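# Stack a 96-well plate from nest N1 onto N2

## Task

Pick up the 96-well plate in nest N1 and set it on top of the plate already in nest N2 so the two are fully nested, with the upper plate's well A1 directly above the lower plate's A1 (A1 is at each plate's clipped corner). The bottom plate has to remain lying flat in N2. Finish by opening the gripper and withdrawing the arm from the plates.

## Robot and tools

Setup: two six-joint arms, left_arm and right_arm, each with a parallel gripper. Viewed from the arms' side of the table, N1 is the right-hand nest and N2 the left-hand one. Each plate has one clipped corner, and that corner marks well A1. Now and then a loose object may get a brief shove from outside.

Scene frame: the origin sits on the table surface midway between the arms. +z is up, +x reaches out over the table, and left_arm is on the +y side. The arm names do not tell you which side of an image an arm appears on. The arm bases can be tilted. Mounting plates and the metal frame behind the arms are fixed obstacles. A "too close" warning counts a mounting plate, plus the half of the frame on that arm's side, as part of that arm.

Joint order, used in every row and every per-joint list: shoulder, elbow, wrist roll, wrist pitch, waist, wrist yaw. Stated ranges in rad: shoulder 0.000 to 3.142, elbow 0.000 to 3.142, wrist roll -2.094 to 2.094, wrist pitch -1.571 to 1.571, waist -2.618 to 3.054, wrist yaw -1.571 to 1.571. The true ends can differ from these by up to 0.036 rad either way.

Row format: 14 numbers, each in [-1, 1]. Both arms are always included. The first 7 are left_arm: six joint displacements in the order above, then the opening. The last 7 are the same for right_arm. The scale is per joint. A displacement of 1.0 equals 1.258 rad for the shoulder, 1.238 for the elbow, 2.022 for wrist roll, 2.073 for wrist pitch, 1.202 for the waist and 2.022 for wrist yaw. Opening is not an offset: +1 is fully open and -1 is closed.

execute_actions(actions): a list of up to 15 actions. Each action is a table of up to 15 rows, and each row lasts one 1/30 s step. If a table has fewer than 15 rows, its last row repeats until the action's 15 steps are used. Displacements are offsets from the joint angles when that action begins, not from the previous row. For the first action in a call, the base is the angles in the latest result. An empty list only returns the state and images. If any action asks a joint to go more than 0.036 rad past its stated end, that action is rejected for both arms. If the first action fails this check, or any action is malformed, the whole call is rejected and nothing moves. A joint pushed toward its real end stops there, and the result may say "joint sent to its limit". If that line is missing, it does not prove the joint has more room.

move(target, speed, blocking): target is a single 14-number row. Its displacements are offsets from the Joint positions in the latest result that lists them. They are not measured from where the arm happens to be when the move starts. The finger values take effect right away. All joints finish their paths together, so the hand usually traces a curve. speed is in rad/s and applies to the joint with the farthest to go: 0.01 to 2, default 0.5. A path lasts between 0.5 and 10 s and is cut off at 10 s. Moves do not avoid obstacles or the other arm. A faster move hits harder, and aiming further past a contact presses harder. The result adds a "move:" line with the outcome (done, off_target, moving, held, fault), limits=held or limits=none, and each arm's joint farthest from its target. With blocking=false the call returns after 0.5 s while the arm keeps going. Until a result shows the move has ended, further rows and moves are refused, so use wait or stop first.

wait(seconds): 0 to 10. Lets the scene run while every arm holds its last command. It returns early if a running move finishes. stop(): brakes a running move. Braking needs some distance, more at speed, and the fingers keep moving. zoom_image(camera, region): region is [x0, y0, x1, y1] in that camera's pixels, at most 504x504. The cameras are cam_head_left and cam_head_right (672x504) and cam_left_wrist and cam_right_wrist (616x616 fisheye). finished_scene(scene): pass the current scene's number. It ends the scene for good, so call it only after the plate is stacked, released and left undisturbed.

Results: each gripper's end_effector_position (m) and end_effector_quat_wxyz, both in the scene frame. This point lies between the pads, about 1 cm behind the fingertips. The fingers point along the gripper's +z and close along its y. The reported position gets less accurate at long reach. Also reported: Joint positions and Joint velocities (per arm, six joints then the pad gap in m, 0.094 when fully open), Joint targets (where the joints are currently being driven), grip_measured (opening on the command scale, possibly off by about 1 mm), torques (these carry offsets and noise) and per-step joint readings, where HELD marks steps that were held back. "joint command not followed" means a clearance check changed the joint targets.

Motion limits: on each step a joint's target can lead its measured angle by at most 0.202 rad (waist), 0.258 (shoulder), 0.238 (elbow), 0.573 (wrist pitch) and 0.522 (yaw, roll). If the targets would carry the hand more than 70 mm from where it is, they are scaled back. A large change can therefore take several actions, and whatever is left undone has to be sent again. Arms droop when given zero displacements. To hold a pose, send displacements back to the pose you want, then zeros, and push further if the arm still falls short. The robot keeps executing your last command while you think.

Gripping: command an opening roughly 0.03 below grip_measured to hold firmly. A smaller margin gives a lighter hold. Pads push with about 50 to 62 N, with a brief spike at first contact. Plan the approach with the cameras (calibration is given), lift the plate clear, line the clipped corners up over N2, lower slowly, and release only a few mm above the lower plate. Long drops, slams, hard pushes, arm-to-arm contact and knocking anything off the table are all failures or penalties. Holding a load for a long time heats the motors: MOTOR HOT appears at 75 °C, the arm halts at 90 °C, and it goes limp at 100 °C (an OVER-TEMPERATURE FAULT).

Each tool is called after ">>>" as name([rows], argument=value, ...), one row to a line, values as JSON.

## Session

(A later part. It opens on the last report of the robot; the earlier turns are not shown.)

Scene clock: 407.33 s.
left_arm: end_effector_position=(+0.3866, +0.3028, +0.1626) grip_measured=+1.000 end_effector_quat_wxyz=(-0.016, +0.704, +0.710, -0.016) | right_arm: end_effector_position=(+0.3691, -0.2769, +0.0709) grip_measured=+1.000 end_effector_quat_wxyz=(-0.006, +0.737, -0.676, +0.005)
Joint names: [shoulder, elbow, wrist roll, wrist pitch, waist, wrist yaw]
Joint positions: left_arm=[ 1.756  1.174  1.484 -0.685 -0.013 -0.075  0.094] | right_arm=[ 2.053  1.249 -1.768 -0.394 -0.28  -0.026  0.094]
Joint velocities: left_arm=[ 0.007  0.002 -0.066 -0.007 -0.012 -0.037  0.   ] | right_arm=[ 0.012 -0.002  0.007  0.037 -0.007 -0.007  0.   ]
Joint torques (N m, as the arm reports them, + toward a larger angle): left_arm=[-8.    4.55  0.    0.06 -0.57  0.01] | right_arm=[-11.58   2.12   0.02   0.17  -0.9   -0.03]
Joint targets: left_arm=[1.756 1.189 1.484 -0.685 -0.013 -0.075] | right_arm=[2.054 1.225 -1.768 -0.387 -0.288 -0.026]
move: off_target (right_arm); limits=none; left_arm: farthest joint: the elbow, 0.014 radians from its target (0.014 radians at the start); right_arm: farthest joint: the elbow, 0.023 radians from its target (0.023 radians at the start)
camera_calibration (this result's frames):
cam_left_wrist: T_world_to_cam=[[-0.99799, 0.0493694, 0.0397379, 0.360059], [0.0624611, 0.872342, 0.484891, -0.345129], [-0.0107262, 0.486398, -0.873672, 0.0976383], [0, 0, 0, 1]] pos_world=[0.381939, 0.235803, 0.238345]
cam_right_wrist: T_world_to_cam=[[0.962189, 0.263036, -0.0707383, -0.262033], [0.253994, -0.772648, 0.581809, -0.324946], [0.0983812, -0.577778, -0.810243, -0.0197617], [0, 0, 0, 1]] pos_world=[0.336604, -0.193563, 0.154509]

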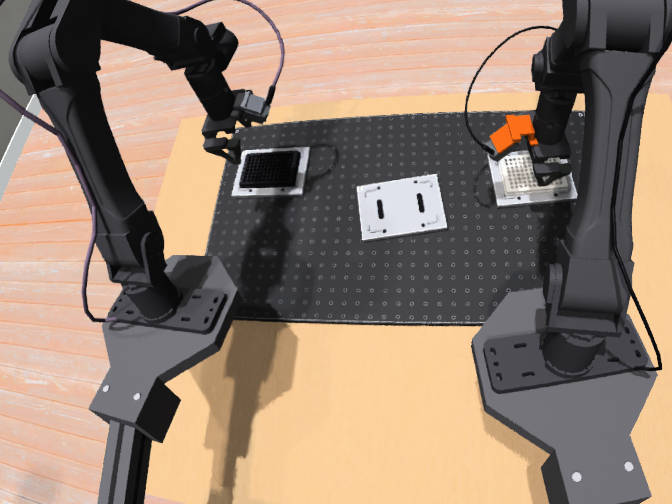

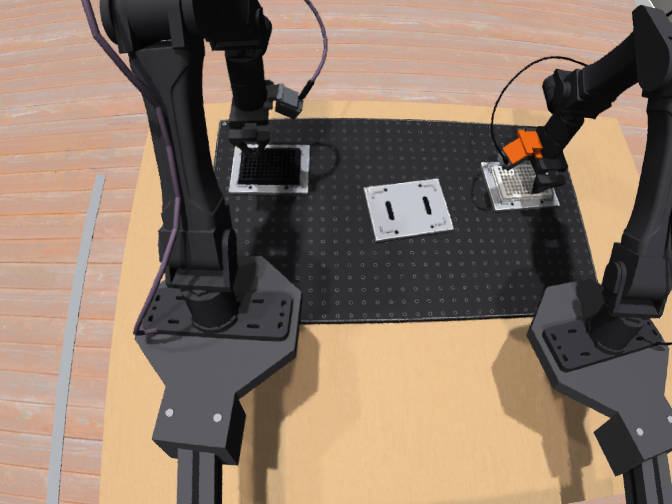

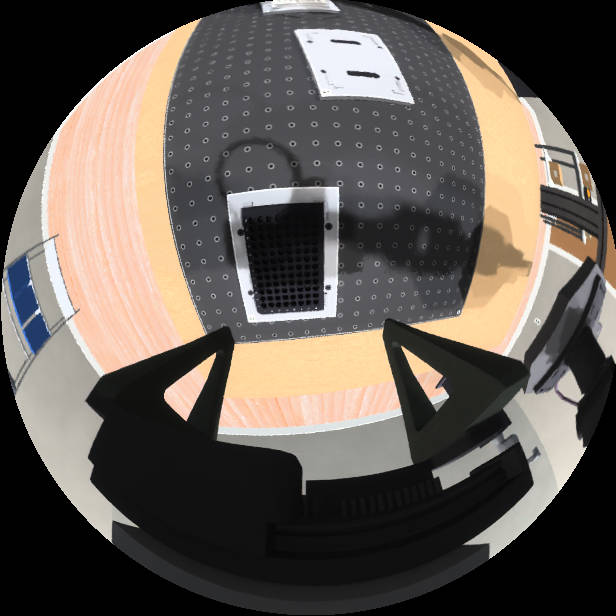

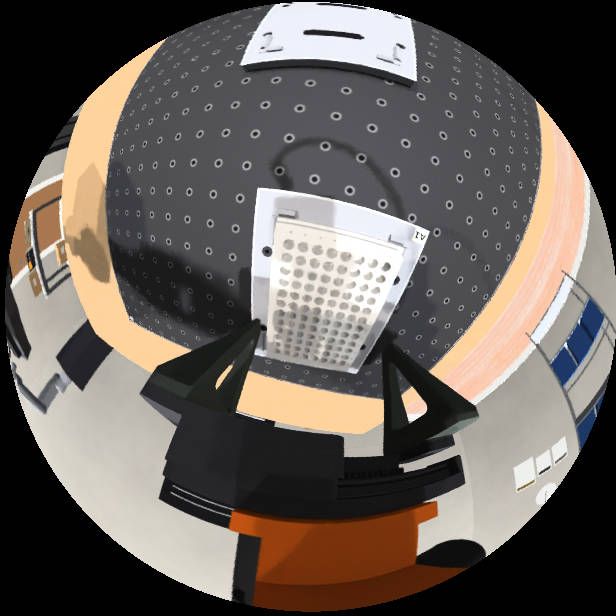

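>>> execute_actions([
  [[0,0.012,0,0,0,0,1, 0.0008,0.008,0,-0.0121,-0.0033,0,1]],
])

Scene clock: 453.00 s.
left_arm: end_effector_position=(+0.3866, +0.3028, +0.1626) grip_measured=+1.000 end_effector_quat_wxyz=(-0.016, +0.704, +0.710, -0.016) | right_arm: end_effector_position=(+0.3682, -0.2768, +0.0709) grip_measured=+1.000 end_effector_quat_wxyz=(-0.005, +0.737, -0.676, +0.003)
Joint names: [shoulder, elbow, wrist roll, wrist pitch, waist, wrist yaw]
Joint positions: left_arm=[ 1.756  1.174  1.484 -0.685 -0.013 -0.075  0.094] | right_arm=[ 2.053  1.249 -1.768 -0.397 -0.28  -0.026  0.094]
Joint velocities: left_arm=[ 0.012 -0.022  0.037 -0.007  0.002 -0.037  0.   ] | right_arm=[ 0.017 -0.007 -0.022 -0.007 -0.002 -0.007  0.   ]
Joint torques (N m, as the arm reports them, + toward a larger angle): left_arm=[-8.01  4.57  0.    0.06 -0.57  0.01] | right_arm=[-11.58   4.71   0.    -0.11  -0.54  -0.03]
Joint targets: left_arm=[1.756 1.189 1.484 -0.685 -0.013 -0.075] | right_arm=[2.054 1.259 -1.768 -0.419 -0.284 -0.026]
Step readings (joint positions):
0: left_arm=[1.756 1.174 1.484 -0.685 -0.013 -0.075] | right_arm=[2.053 1.249 -1.768 -0.393 -0.280 -0.026]
1: left_arm=[1.756 1.174 1.484 -0.685 -0.013 -0.075] | right_arm=[2.053 1.249 -1.768 -0.394 -0.280 -0.026]
2: left_arm=[1.756 1.174 1.484 -0.685 -0.013 -0.075] | right_arm=[2.053 1.249 -1.768 -0.394 -0.280 -0.026]
4: left_arm=[1.756 1.174 1.484 -0.685 -0.013 -0.075] | right_arm=[2.053 1.249 -1.768 -0.396 -0.280 -0.026]
8: left_arm=[1.756 1.174 1.484 -0.685 -0.013 -0.075] | right_arm=[2.053 1.249 -1.768 -0.397 -0.280 -0.026]
15: Joint positions above
camera_calibration (this result's frames):
cam_left_wrist: T_world_to_cam=[[-0.99799, 0.0493694, 0.0397379, 0.360059], [0.0624611, 0.872342, 0.484891, -0.345129], [-0.0107262, 0.486398, -0.873672, 0.0976383], [0, 0, 0, 1]] pos_world=[0.381939, 0.235803, 0.238345]
cam_right_wrist: T_world_to_cam=[[0.961937, 0.262983, -0.0742729, -0.260826], [0.256129, -0.772917, 0.580515, -0.325388], [0.0952586, -0.577442, -0.810855, -0.0183317], [0, 0, 0, 1]] pos_world=[0.335986, -0.19349, 0.154656]

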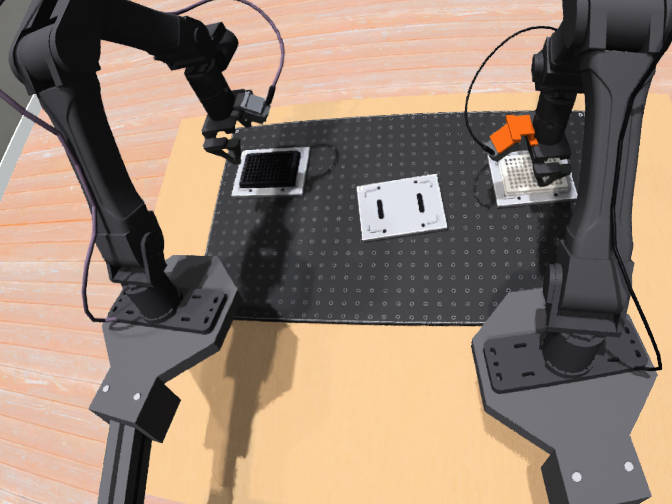

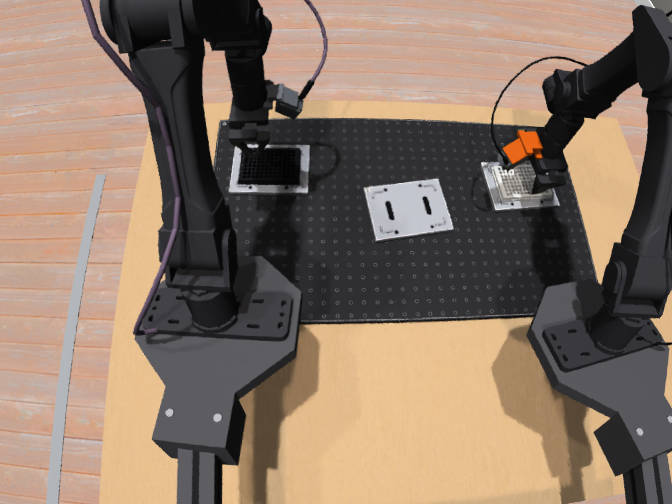

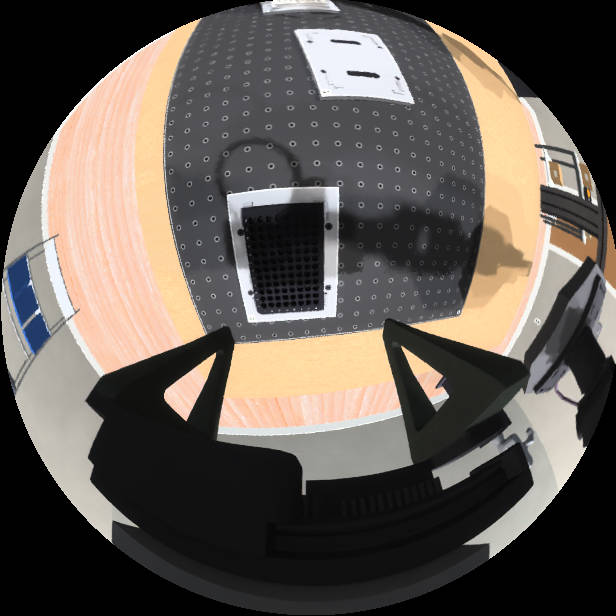

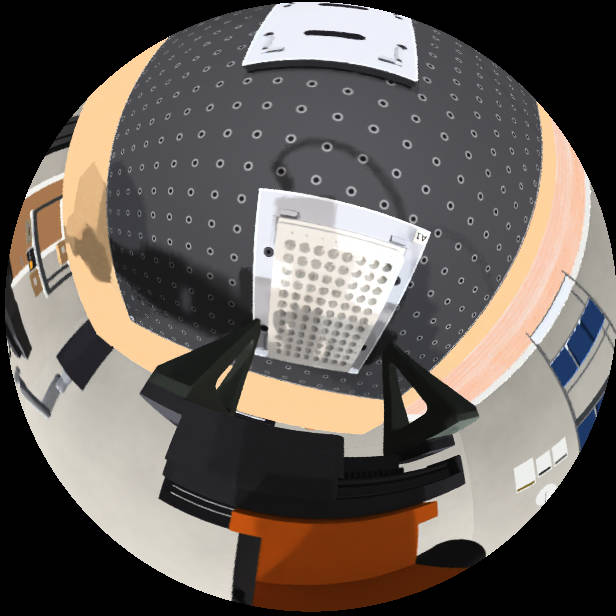

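>>> execute_actions([
  [[0,0.012,0,0,0,0,1, 0.0008,0.008,0,-0.0195,-0.0033,0,1]],
])

Scene clock: 457.90 s.
left_arm: end_effector_position=(+0.3866, +0.3028, +0.1626) grip_measured=+1.000 end_effector_quat_wxyz=(-0.016, +0.704, +0.710, -0.016) | right_arm: end_effector_position=(+0.3635, -0.2763, +0.0709) grip_measured=+1.000 end_effector_quat_wxyz=(+0.001, +0.737, -0.676, -0.004)
Joint names: [shoulder, elbow, wrist roll, wrist pitch, waist, wrist yaw]
Joint positions: left_arm=[ 1.756  1.174  1.484 -0.685 -0.013 -0.075  0.094] | right_arm=[ 2.053  1.249 -1.768 -0.416 -0.28  -0.026  0.094]
Joint velocities: left_arm=[-0.002 -0.012 -0.051  0.051  0.022  0.066  0.   ] | right_arm=[ 0.007 -0.002  0.007  0.022 -0.007  0.037  0.   ]
Joint torques (N m, as the arm reports them, + toward a larger angle): left_arm=[-8.01  4.56  0.    0.06 -0.57  0.01] | right_arm=[-11.55   4.67   0.01  -0.13  -0.56  -0.03]
Joint targets: left_arm=[1.756 1.189 1.484 -0.685 -0.013 -0.075] | right_arm=[2.054 1.259 -1.768 -0.438 -0.284 -0.026]
Step readings (joint positions):
0: left_arm=[1.756 1.174 1.484 -0.685 -0.013 -0.075] | right_arm=[2.053 1.249 -1.768 -0.397 -0.280 -0.026]
1: left_arm=[1.756 1.174 1.484 -0.685 -0.013 -0.075] | right_arm=[2.053 1.249 -1.768 -0.399 -0.280 -0.026]
2: left_arm=[1.756 1.174 1.484 -0.685 -0.013 -0.075] | right_arm=[2.053 1.249 -1.768 -0.402 -0.280 -0.026]
4: left_arm=[1.756 1.174 1.484 -0.685 -0.013 -0.075] | right_arm=[2.053 1.249 -1.768 -0.408 -0.280 -0.026]
8: left_arm=[1.756 1.174 1.484 -0.685 -0.013 -0.075] | right_arm=[2.053 1.249 -1.768 -0.413 -0.280 -0.026]
15: Joint positions above
camera_calibration (this result's frames):
cam_left_wrist: T_world_to_cam=[[-0.99799, 0.0493694, 0.0397379, 0.360059], [0.0624611, 0.872342, 0.484891, -0.345129], [-0.0107262, 0.486398, -0.873672, 0.0976383], [0, 0, 0, 1]] pos_world=[0.381939, 0.235803, 0.238345]
cam_right_wrist: T_world_to_cam=[[0.96051, 0.262743, -0.0915776, -0.254841], [0.266519, -0.77423, 0.574052, -0.327484], [0.0799259, -0.57579, -0.813682, -0.0113658], [0, 0, 0, 1]] pos_world=[0.332967, -0.193135, 0.155407]

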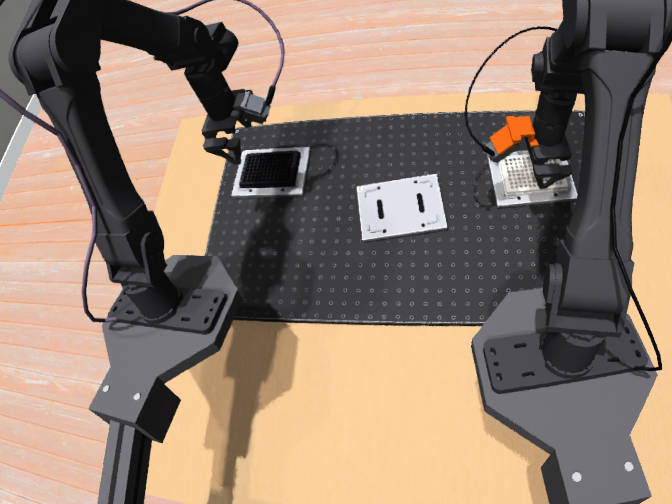

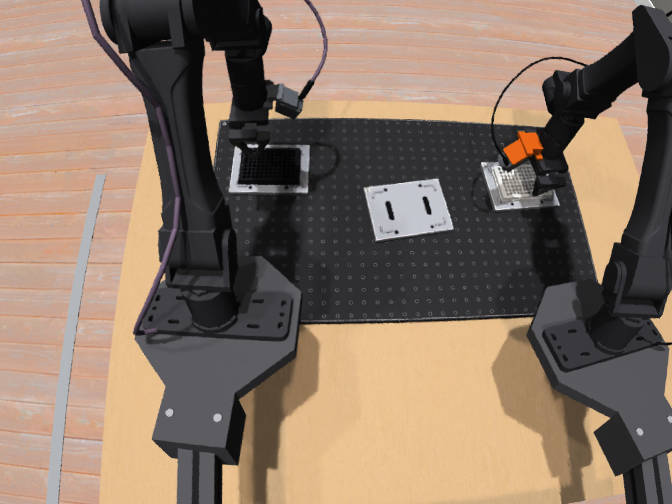

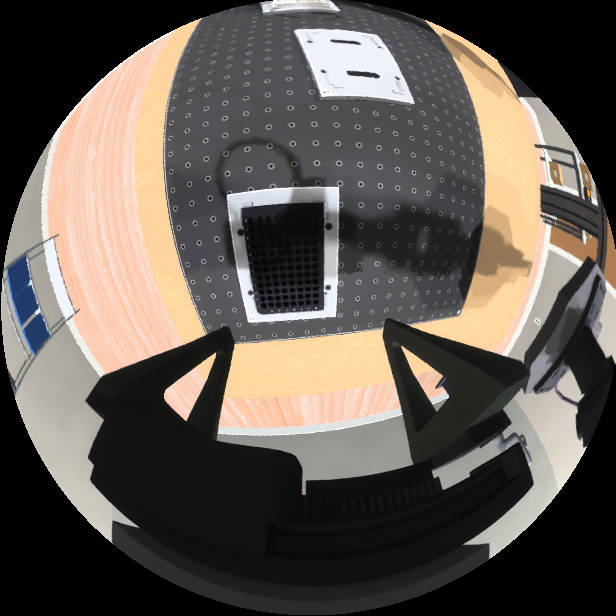

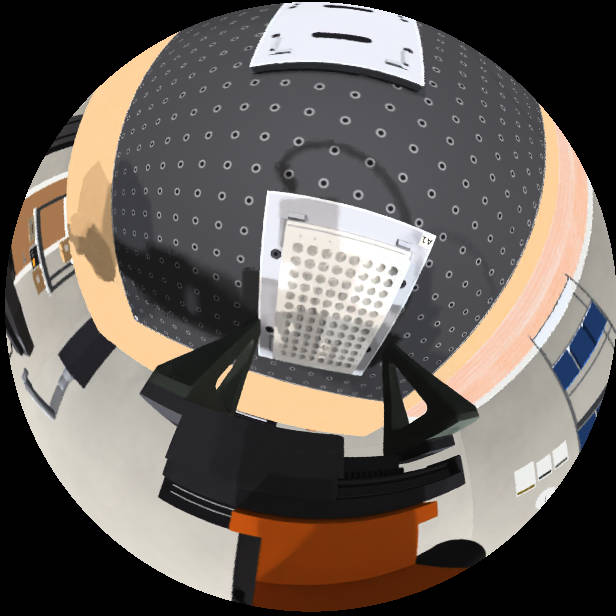

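>>> move(target=[0,0.012,0,0,0,0,1, 0.0246,0.008,0,0.0178,-0.0033,0,1], speed=0.05)

>>> zoom_image(camera="cam_right_wrist", region=[230, 220, 430, 400])

Scene clock: 468.03 s.
left_arm: end_effector_position=(+0.3866, +0.3028, +0.1626) grip_measured=+1.000 end_effector_quat_wxyz=(-0.016, +0.704, +0.710, -0.016) | right_arm: end_effector_position=(+0.3633, -0.2765, +0.0611) grip_measured=+1.000 end_effector_quat_wxyz=(+0.000, +0.737, -0.676, -0.003)
Joint names: [shoulder, elbow, wrist roll, wrist pitch, waist, wrist yaw]
Joint positions: left_arm=[ 1.756  1.174  1.484 -0.685 -0.013 -0.075  0.094] | right_arm=[ 2.082  1.249 -1.768 -0.386 -0.28  -0.026  0.094]
Joint velocities: left_arm=[-0.002  0.017  0.007  0.037 -0.012  0.022  0.   ] | right_arm=[-0.002 -0.007  0.007 -0.007  0.002 -0.007  0.   ]
Joint torques (N m, as the arm reports them, + toward a larger angle): left_arm=[-8.    4.56  0.    0.06 -0.57  0.01] | right_arm=[-11.46   4.54   0.01   0.14  -0.55  -0.04]
Joint targets: left_arm=[1.756 1.189 1.484 -0.685 -0.013 -0.075] | right_arm=[2.084 1.259 -1.768 -0.379 -0.284 -0.026]
move: done; limits=none; left_arm: farthest joint: the elbow, 0.014 radians from its target (0.014 radians at the start); right_arm: farthest joint: the elbow, 0.010 radians from its target (0.010 radians at the start)
camera_calibration (this result's frames):
cam_left_wrist: T_world_to_cam=[[-0.99799, 0.0493694, 0.0397379, 0.360059], [0.0624611, 0.872342, 0.484891, -0.345129], [-0.0107262, 0.486398, -0.873672, 0.0976383], [0, 0, 0, 1]] pos_world=[0.381939, 0.235803, 0.238345]
cam_right_wrist: T_world_to_cam=[[0.960702, 0.26277, -0.0894601, -0.255601], [0.265253, -0.77407, 0.574854, -0.321452], [0.0818061, -0.575993, -0.813351, -0.0202219], [0, 0, 0, 1]] pos_world=[0.332477, -0.193309, 0.145474]

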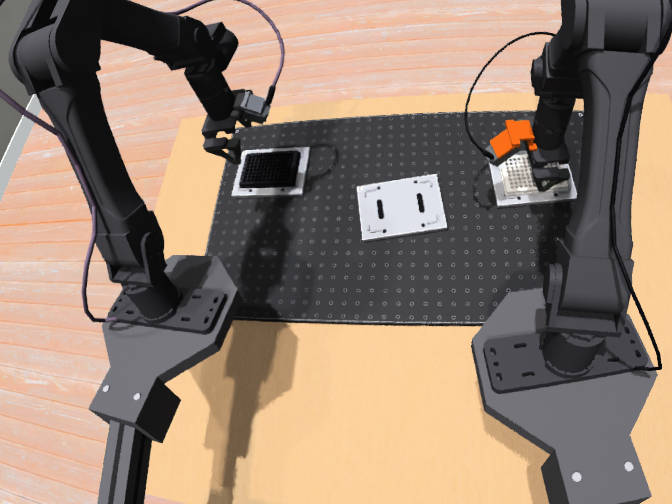

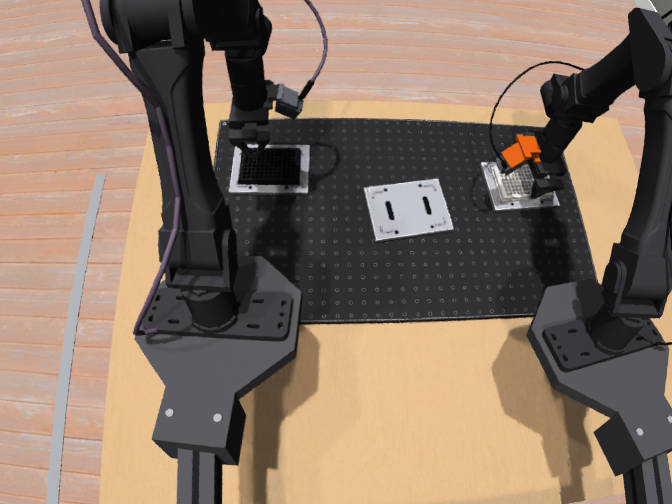

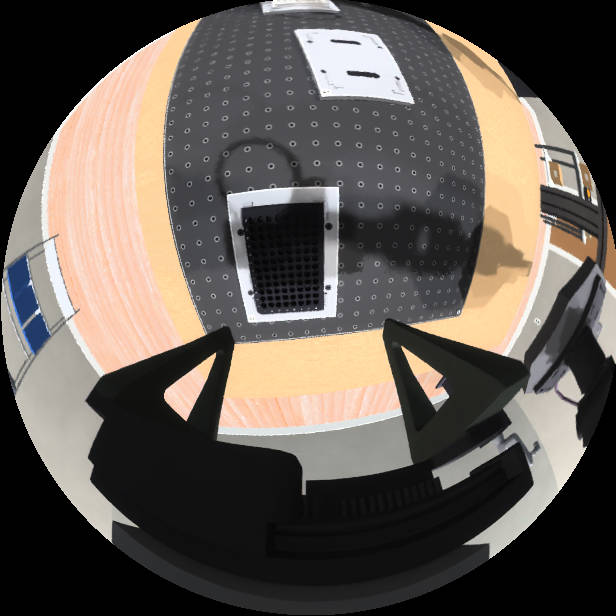

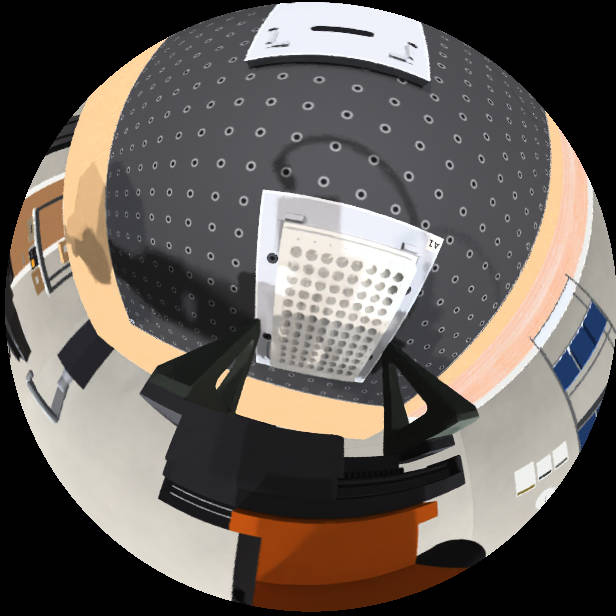

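Region (230, 220, 430, 400) of cam_right_wrist's 616x616 image, scaled by 2.520, with more detail than that image has; it fills the top 454 rows of this view, and the rest is white.

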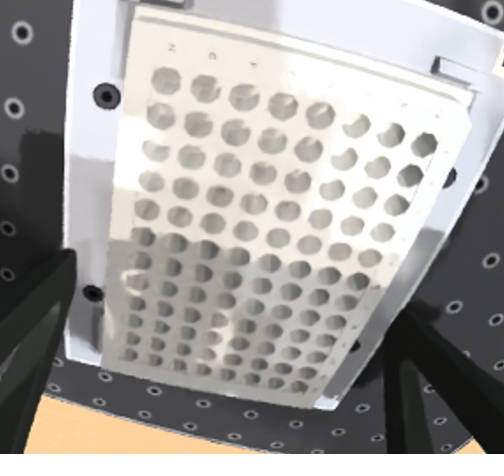

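>>> zoom_image(camera="cam_head_left", region=[490, 140, 590, 215])

>>> zoom_image(camera="cam_head_right", region=[475, 140, 575, 215])

Region (490, 140, 590, 215) of cam_head_left's 672x504 image, scaled by 5.040, with more detail than that image has; it fills the top 378 rows of this view, and the rest is white.

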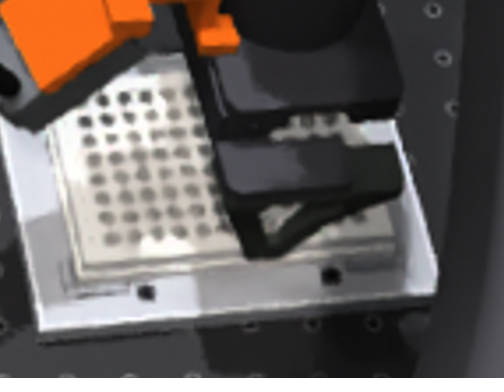

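Region (475, 140, 575, 215) of cam_head_right's 672x504 image, scaled by 5.040, with more detail than that image has; it fills the top 378 rows of this view, and the rest is white.

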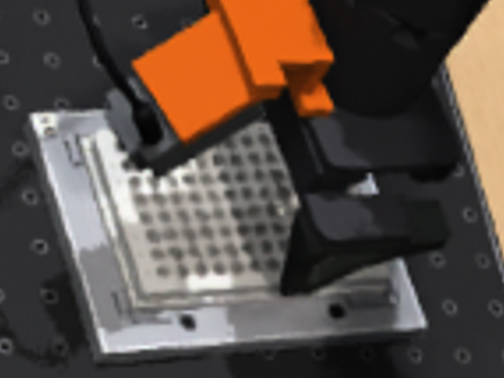

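>>> move(target=[0,0.012,0,0,0,0,1, 0.0298,0.008,0,0.0205,-0.0033,0,1], speed=0.05)

>>> zoom_image(camera="cam_right_wrist", region=[230, 220, 430, 400])

Scene clock: 492.77 s.
left_arm: end_effector_position=(+0.3866, +0.3028, +0.1626) grip_measured=+1.000 end_effector_quat_wxyz=(-0.016, +0.704, +0.710, -0.016) | right_arm: end_effector_position=(+0.3620, -0.2766, +0.0489) grip_measured=+1.000 end_effector_quat_wxyz=(-0.000, +0.737, -0.676, -0.003)
Joint names: [shoulder, elbow, wrist roll, wrist pitch, waist, wrist yaw]
Joint positions: left_arm=[ 1.756  1.174  1.484 -0.685 -0.013 -0.075  0.094] | right_arm=[ 2.117  1.249 -1.768 -0.35  -0.28  -0.026  0.094]
Joint velocities: left_arm=[ 0.002  0.007 -0.007 -0.066 -0.007  0.037  0.   ] | right_arm=[-0.002 -0.017 -0.037 -0.051 -0.002  0.066  0.   ]
Joint torques (N m, as the arm reports them, + toward a larger angle): left_arm=[-8.01  4.56  0.    0.05 -0.57  0.01] | right_arm=[-11.5    4.41   0.01   0.18  -0.56  -0.04]
Joint targets: left_arm=[1.756 1.189 1.484 -0.685 -0.013 -0.075] | right_arm=[2.119 1.259 -1.768 -0.343 -0.284 -0.026]
move: done; limits=none; left_arm: farthest joint: the elbow, 0.014 radians from its target (0.014 radians at the start); right_arm: farthest joint: the elbow, 0.010 radians from its target (0.010 radians at the start)
camera_calibration (this result's frames):
cam_left_wrist: T_world_to_cam=[[-0.99799, 0.0493694, 0.0397379, 0.360059], [0.0624611, 0.872342, 0.484891, -0.345129], [-0.0107262, 0.486398, -0.873672, 0.0976383], [0, 0, 0, 1]] pos_world=[0.381939, 0.235803, 0.238345]
cam_right_wrist: T_world_to_cam=[[0.960765, 0.26278, -0.0887542, -0.255496], [0.264831, -0.774016, 0.57512, -0.314061], [0.0824327, -0.57606, -0.81324, -0.0303671], [0, 0, 0, 1]] pos_world=[0.331148, -0.193443, 0.133251]

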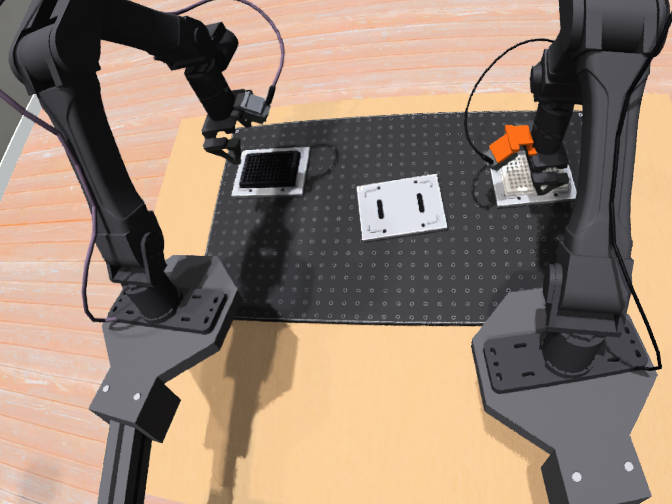

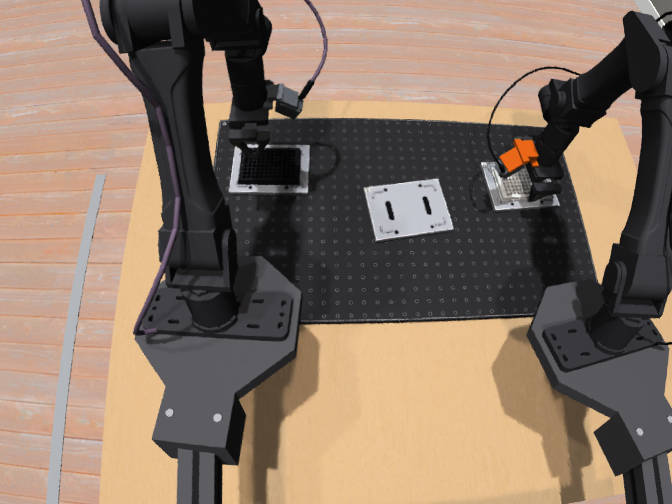

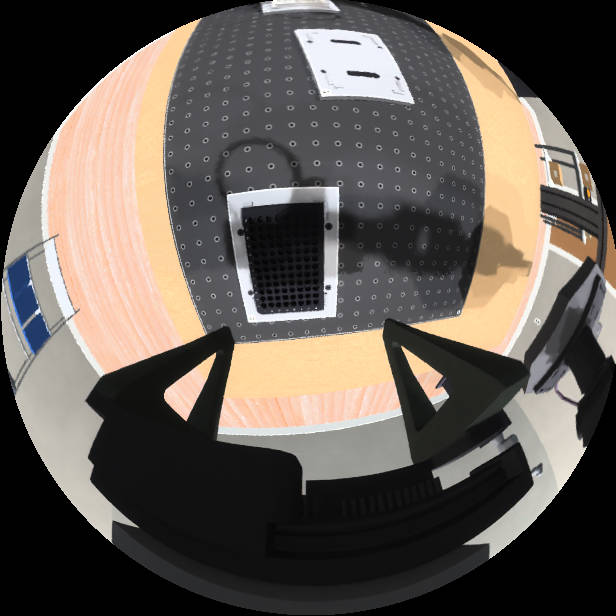

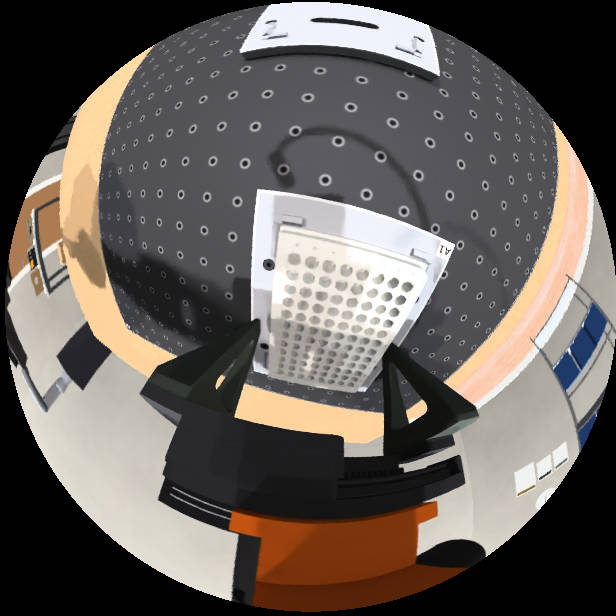

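Region (230, 220, 430, 400) of cam_right_wrist's 616x616 image, scaled by 2.520, with more detail than that image has; it fills the top 454 rows of this view, and the rest is white.

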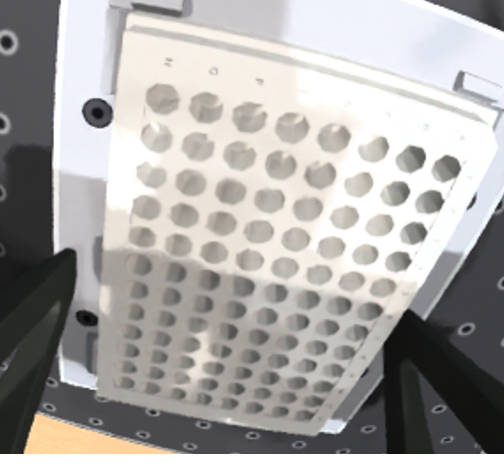

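>>> zoom_image(camera="cam_right_wrist", region=[240, 295, 310, 375])

>>> zoom_image(camera="cam_right_wrist", region=[355, 310, 425, 390])

Region (240, 295, 310, 375) of cam_right_wrist's 616x616 image, scaled by 6.300, with more detail than that image has; it fills the left 441 columns of this view, and the rest is white.

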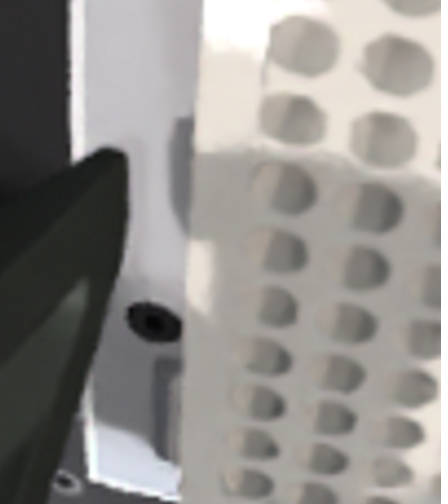

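Region (355, 310, 425, 390) of cam_right_wrist's 616x616 image, scaled by 6.300, with more detail than that image has; it fills the left 441 columns of this view, and the rest is white.

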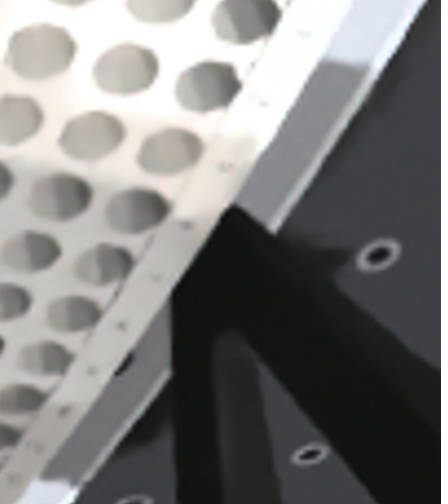

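>>> zoom_image(camera="cam_right_wrist", region=[265, 205, 365, 275])

Region (265, 205, 365, 275) of cam_right_wrist's 616x616 image, scaled by 5.040, with more detail than that image has; it fills the top 353 rows of this view, and the rest is white.

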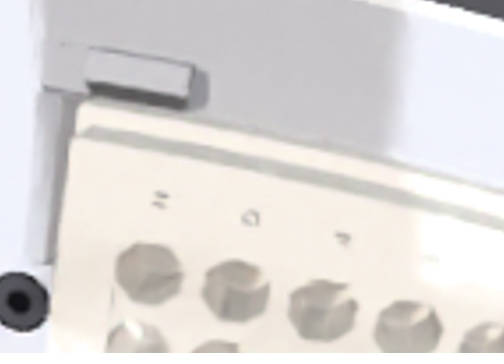

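>>> move(target=[0,0.012,0,0,0,0,1, 0.011,0.008,0,0.01447,-0.0033,0,1], speed=0.03)

>>> zoom_image(camera="cam_right_wrist", region=[230, 280, 430, 400])

Scene clock: 547.37 s.
left_arm: end_effector_position=(+0.3866, +0.3028, +0.1626) grip_measured=+1.000 end_effector_quat_wxyz=(-0.016, +0.704, +0.710, -0.016) | right_arm: end_effector_position=(+0.3644, -0.2770, +0.0449) grip_measured=+1.000 end_effector_quat_wxyz=(-0.004, +0.737, -0.676, +0.002)
Joint names: [shoulder, elbow, wrist roll, wrist pitch, waist, wrist yaw]
Joint positions: left_arm=[ 1.756  1.174  1.484 -0.685 -0.013 -0.075  0.094] | right_arm=[ 2.128  1.249 -1.768 -0.326 -0.28  -0.026  0.094]
Joint velocities: left_arm=[-0.002  0.007 -0.022  0.022 -0.002  0.022  0.   ] | right_arm=[-0.027 -0.007  0.007 -0.066  0.012  0.007  0.   ]
Joint torques (N m, as the arm reports them, + toward a larger angle): left_arm=[-8.    4.57  0.    0.05 -0.57  0.01] | right_arm=[-11.56   4.35   0.01   0.16  -0.54  -0.03]
Joint targets: left_arm=[1.756 1.189 1.484 -0.685 -0.013 -0.075] | right_arm=[2.130 1.259 -1.768 -0.320 -0.284 -0.026]
move: done; limits=none; left_arm: farthest joint: the elbow, 0.014 radians from its target (0.014 radians at the start); right_arm: farthest joint: the elbow, 0.010 radians from its target (0.010 radians at the start)
camera_calibration (this result's frames):
cam_left_wrist: T_world_to_cam=[[-0.99799, 0.0493694, 0.0397379, 0.360059], [0.0624611, 0.872342, 0.484891, -0.345129], [-0.0107262, 0.486398, -0.873672, 0.0976383], [0, 0, 0, 1]] pos_world=[0.381939, 0.235803, 0.238345]
cam_right_wrist: T_world_to_cam=[[0.961699, 0.262936, -0.0774532, -0.25891], [0.258047, -0.773159, 0.579342, -0.310195], [0.0924463, -0.57714, -0.811396, -0.0380325], [0, 0, 0, 1]] pos_world=[0.332554, -0.193703, 0.128796]

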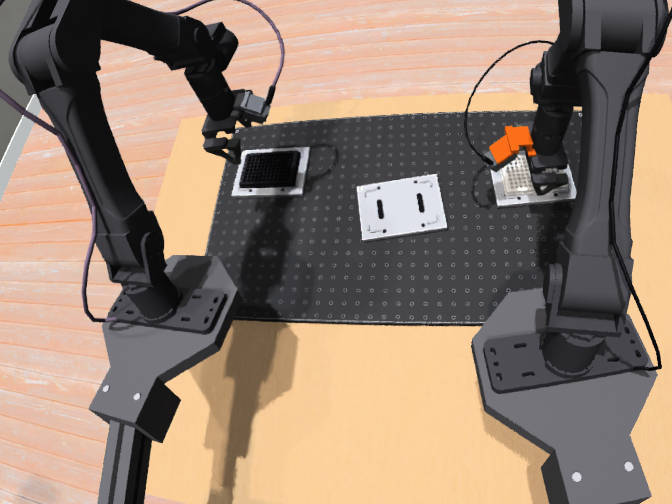

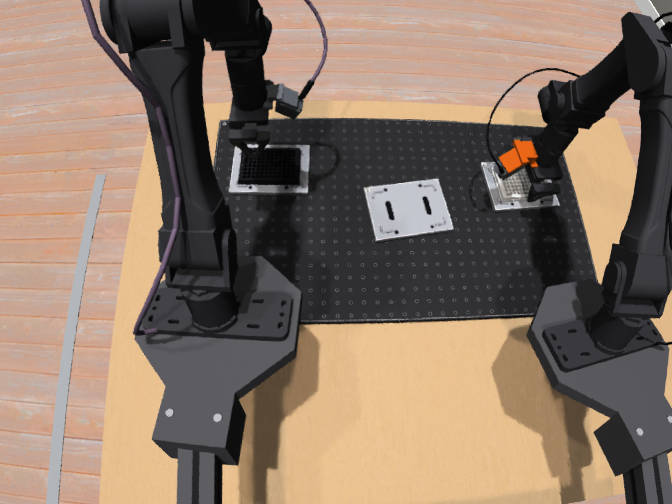

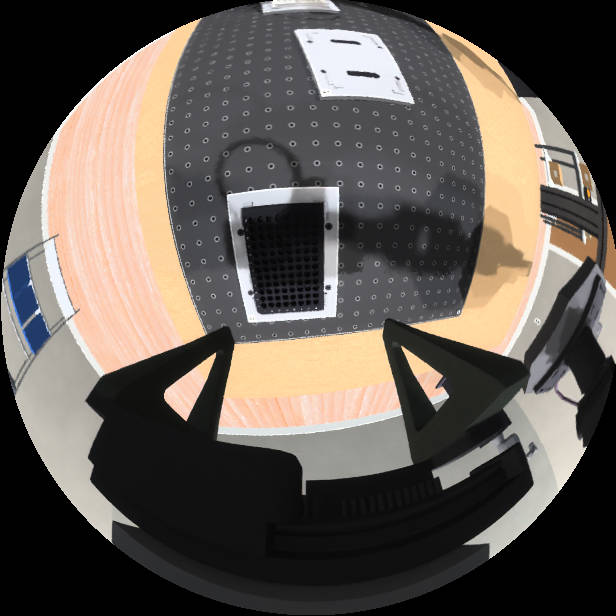

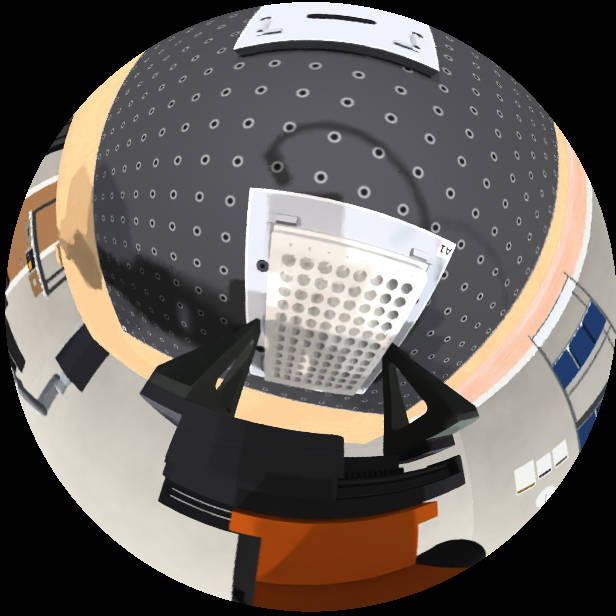

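Region (230, 280, 430, 400) of cam_right_wrist's 616x616 image, scaled by 2.520, with more detail than that image has; it fills the top 302 rows of this view, and the rest is white.

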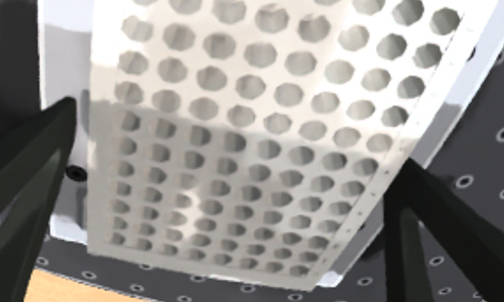

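>>> move(target=[0,0.012,0,0,0,0,1, 0.0087,0.008,0,0.0077,-0.0033,0,1], speed=0.03)

>>> zoom_image(camera="cam_right_wrist", region=[230, 280, 430, 400])

Scene clock: 551.37 s.
left_arm: end_effector_position=(+0.3866, +0.3028, +0.1626) grip_measured=+1.000 end_effector_quat_wxyz=(-0.016, +0.704, +0.710, -0.016) | right_arm: end_effector_position=(+0.3640, -0.2770, +0.0417) grip_measured=+1.000 end_effector_quat_wxyz=(-0.004, +0.737, -0.676, +0.002)
Joint names: [shoulder, elbow, wrist roll, wrist pitch, waist, wrist yaw]
Joint positions: left_arm=[ 1.756  1.174  1.484 -0.685 -0.013 -0.075  0.094] | right_arm=[ 2.137  1.249 -1.768 -0.317 -0.28  -0.026  0.094]
Joint velocities: left_arm=[ 0.002 -0.017 -0.007 -0.051 -0.002 -0.037  0.   ] | right_arm=[ 0.007 -0.012  0.051  0.007 -0.002 -0.007  0.   ]
Joint torques (N m, as the arm reports them, + toward a larger angle): left_arm=[-8.    4.56  0.    0.06 -0.57  0.01] | right_arm=[-11.57   4.3    0.01   0.12  -0.56  -0.03]
Joint targets: left_arm=[1.756 1.189 1.484 -0.685 -0.013 -0.075] | right_arm=[2.139 1.259 -1.768 -0.310 -0.284 -0.026]
move: done; limits=none; left_arm: farthest joint: the elbow, 0.014 radians from its target (0.014 radians at the start); right_arm: farthest joint: the elbow, 0.010 radians from its target (0.010 radians at the start)
camera_calibration (this result's frames):
cam_left_wrist: T_world_to_cam=[[-0.99799, 0.0493694, 0.0397379, 0.360059], [0.0624611, 0.872342, 0.484891, -0.345129], [-0.0107262, 0.486398, -0.873672, 0.0976383], [0, 0, 0, 1]] pos_world=[0.381939, 0.235803, 0.238345]
cam_right_wrist: T_world_to_cam=[[0.961726, 0.262941, -0.0770999, -0.258795], [0.257834, -0.773132, 0.579473, -0.308203], [0.0927589, -0.577173, -0.811336, -0.0407075], [0, 0, 0, 1]] pos_world=[0.332131, -0.193729, 0.125615]

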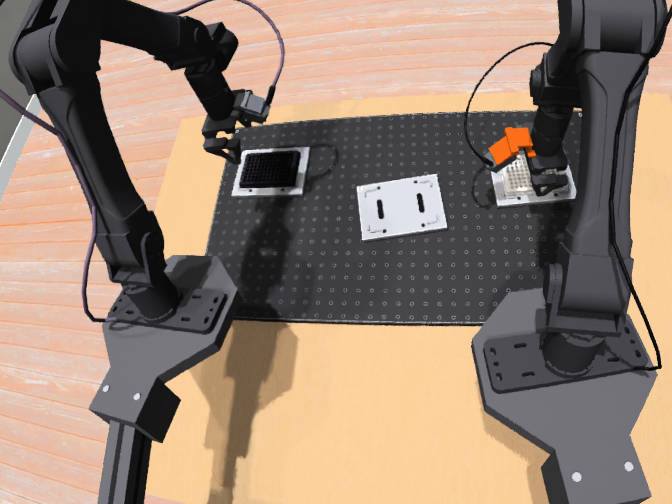

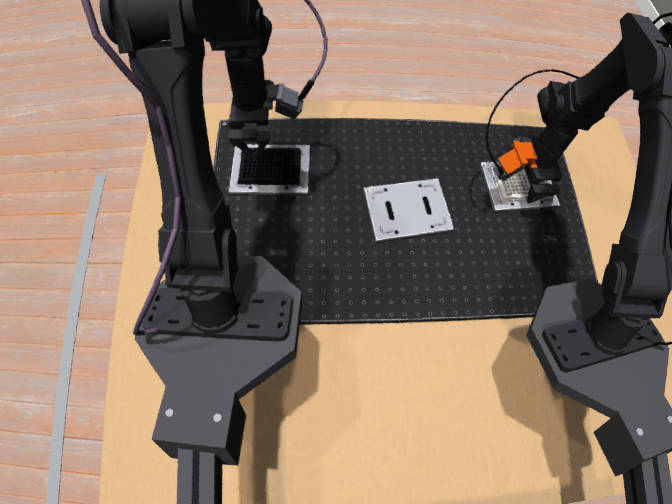

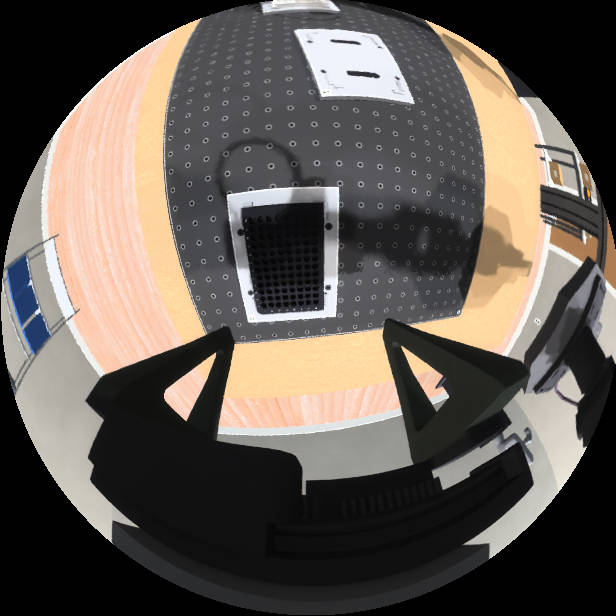

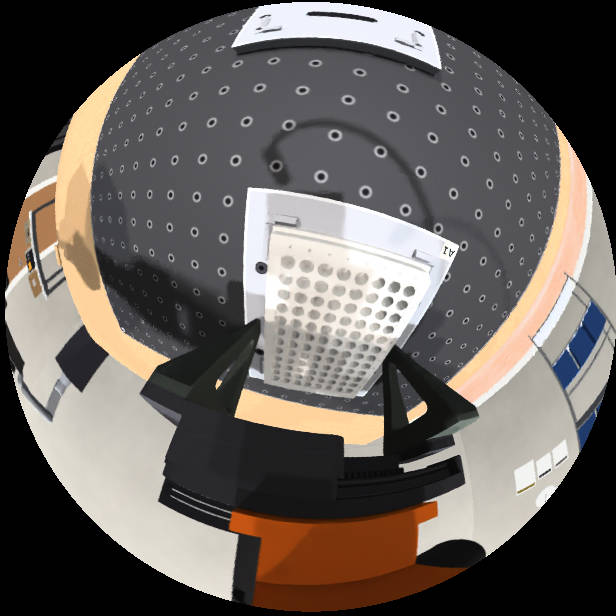

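Region (230, 280, 430, 400) of cam_right_wrist's 616x616 image, scaled by 2.520, with more detail than that image has; it fills the top 302 rows of this view, and the rest is white.

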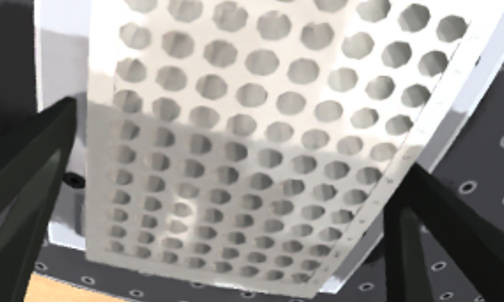

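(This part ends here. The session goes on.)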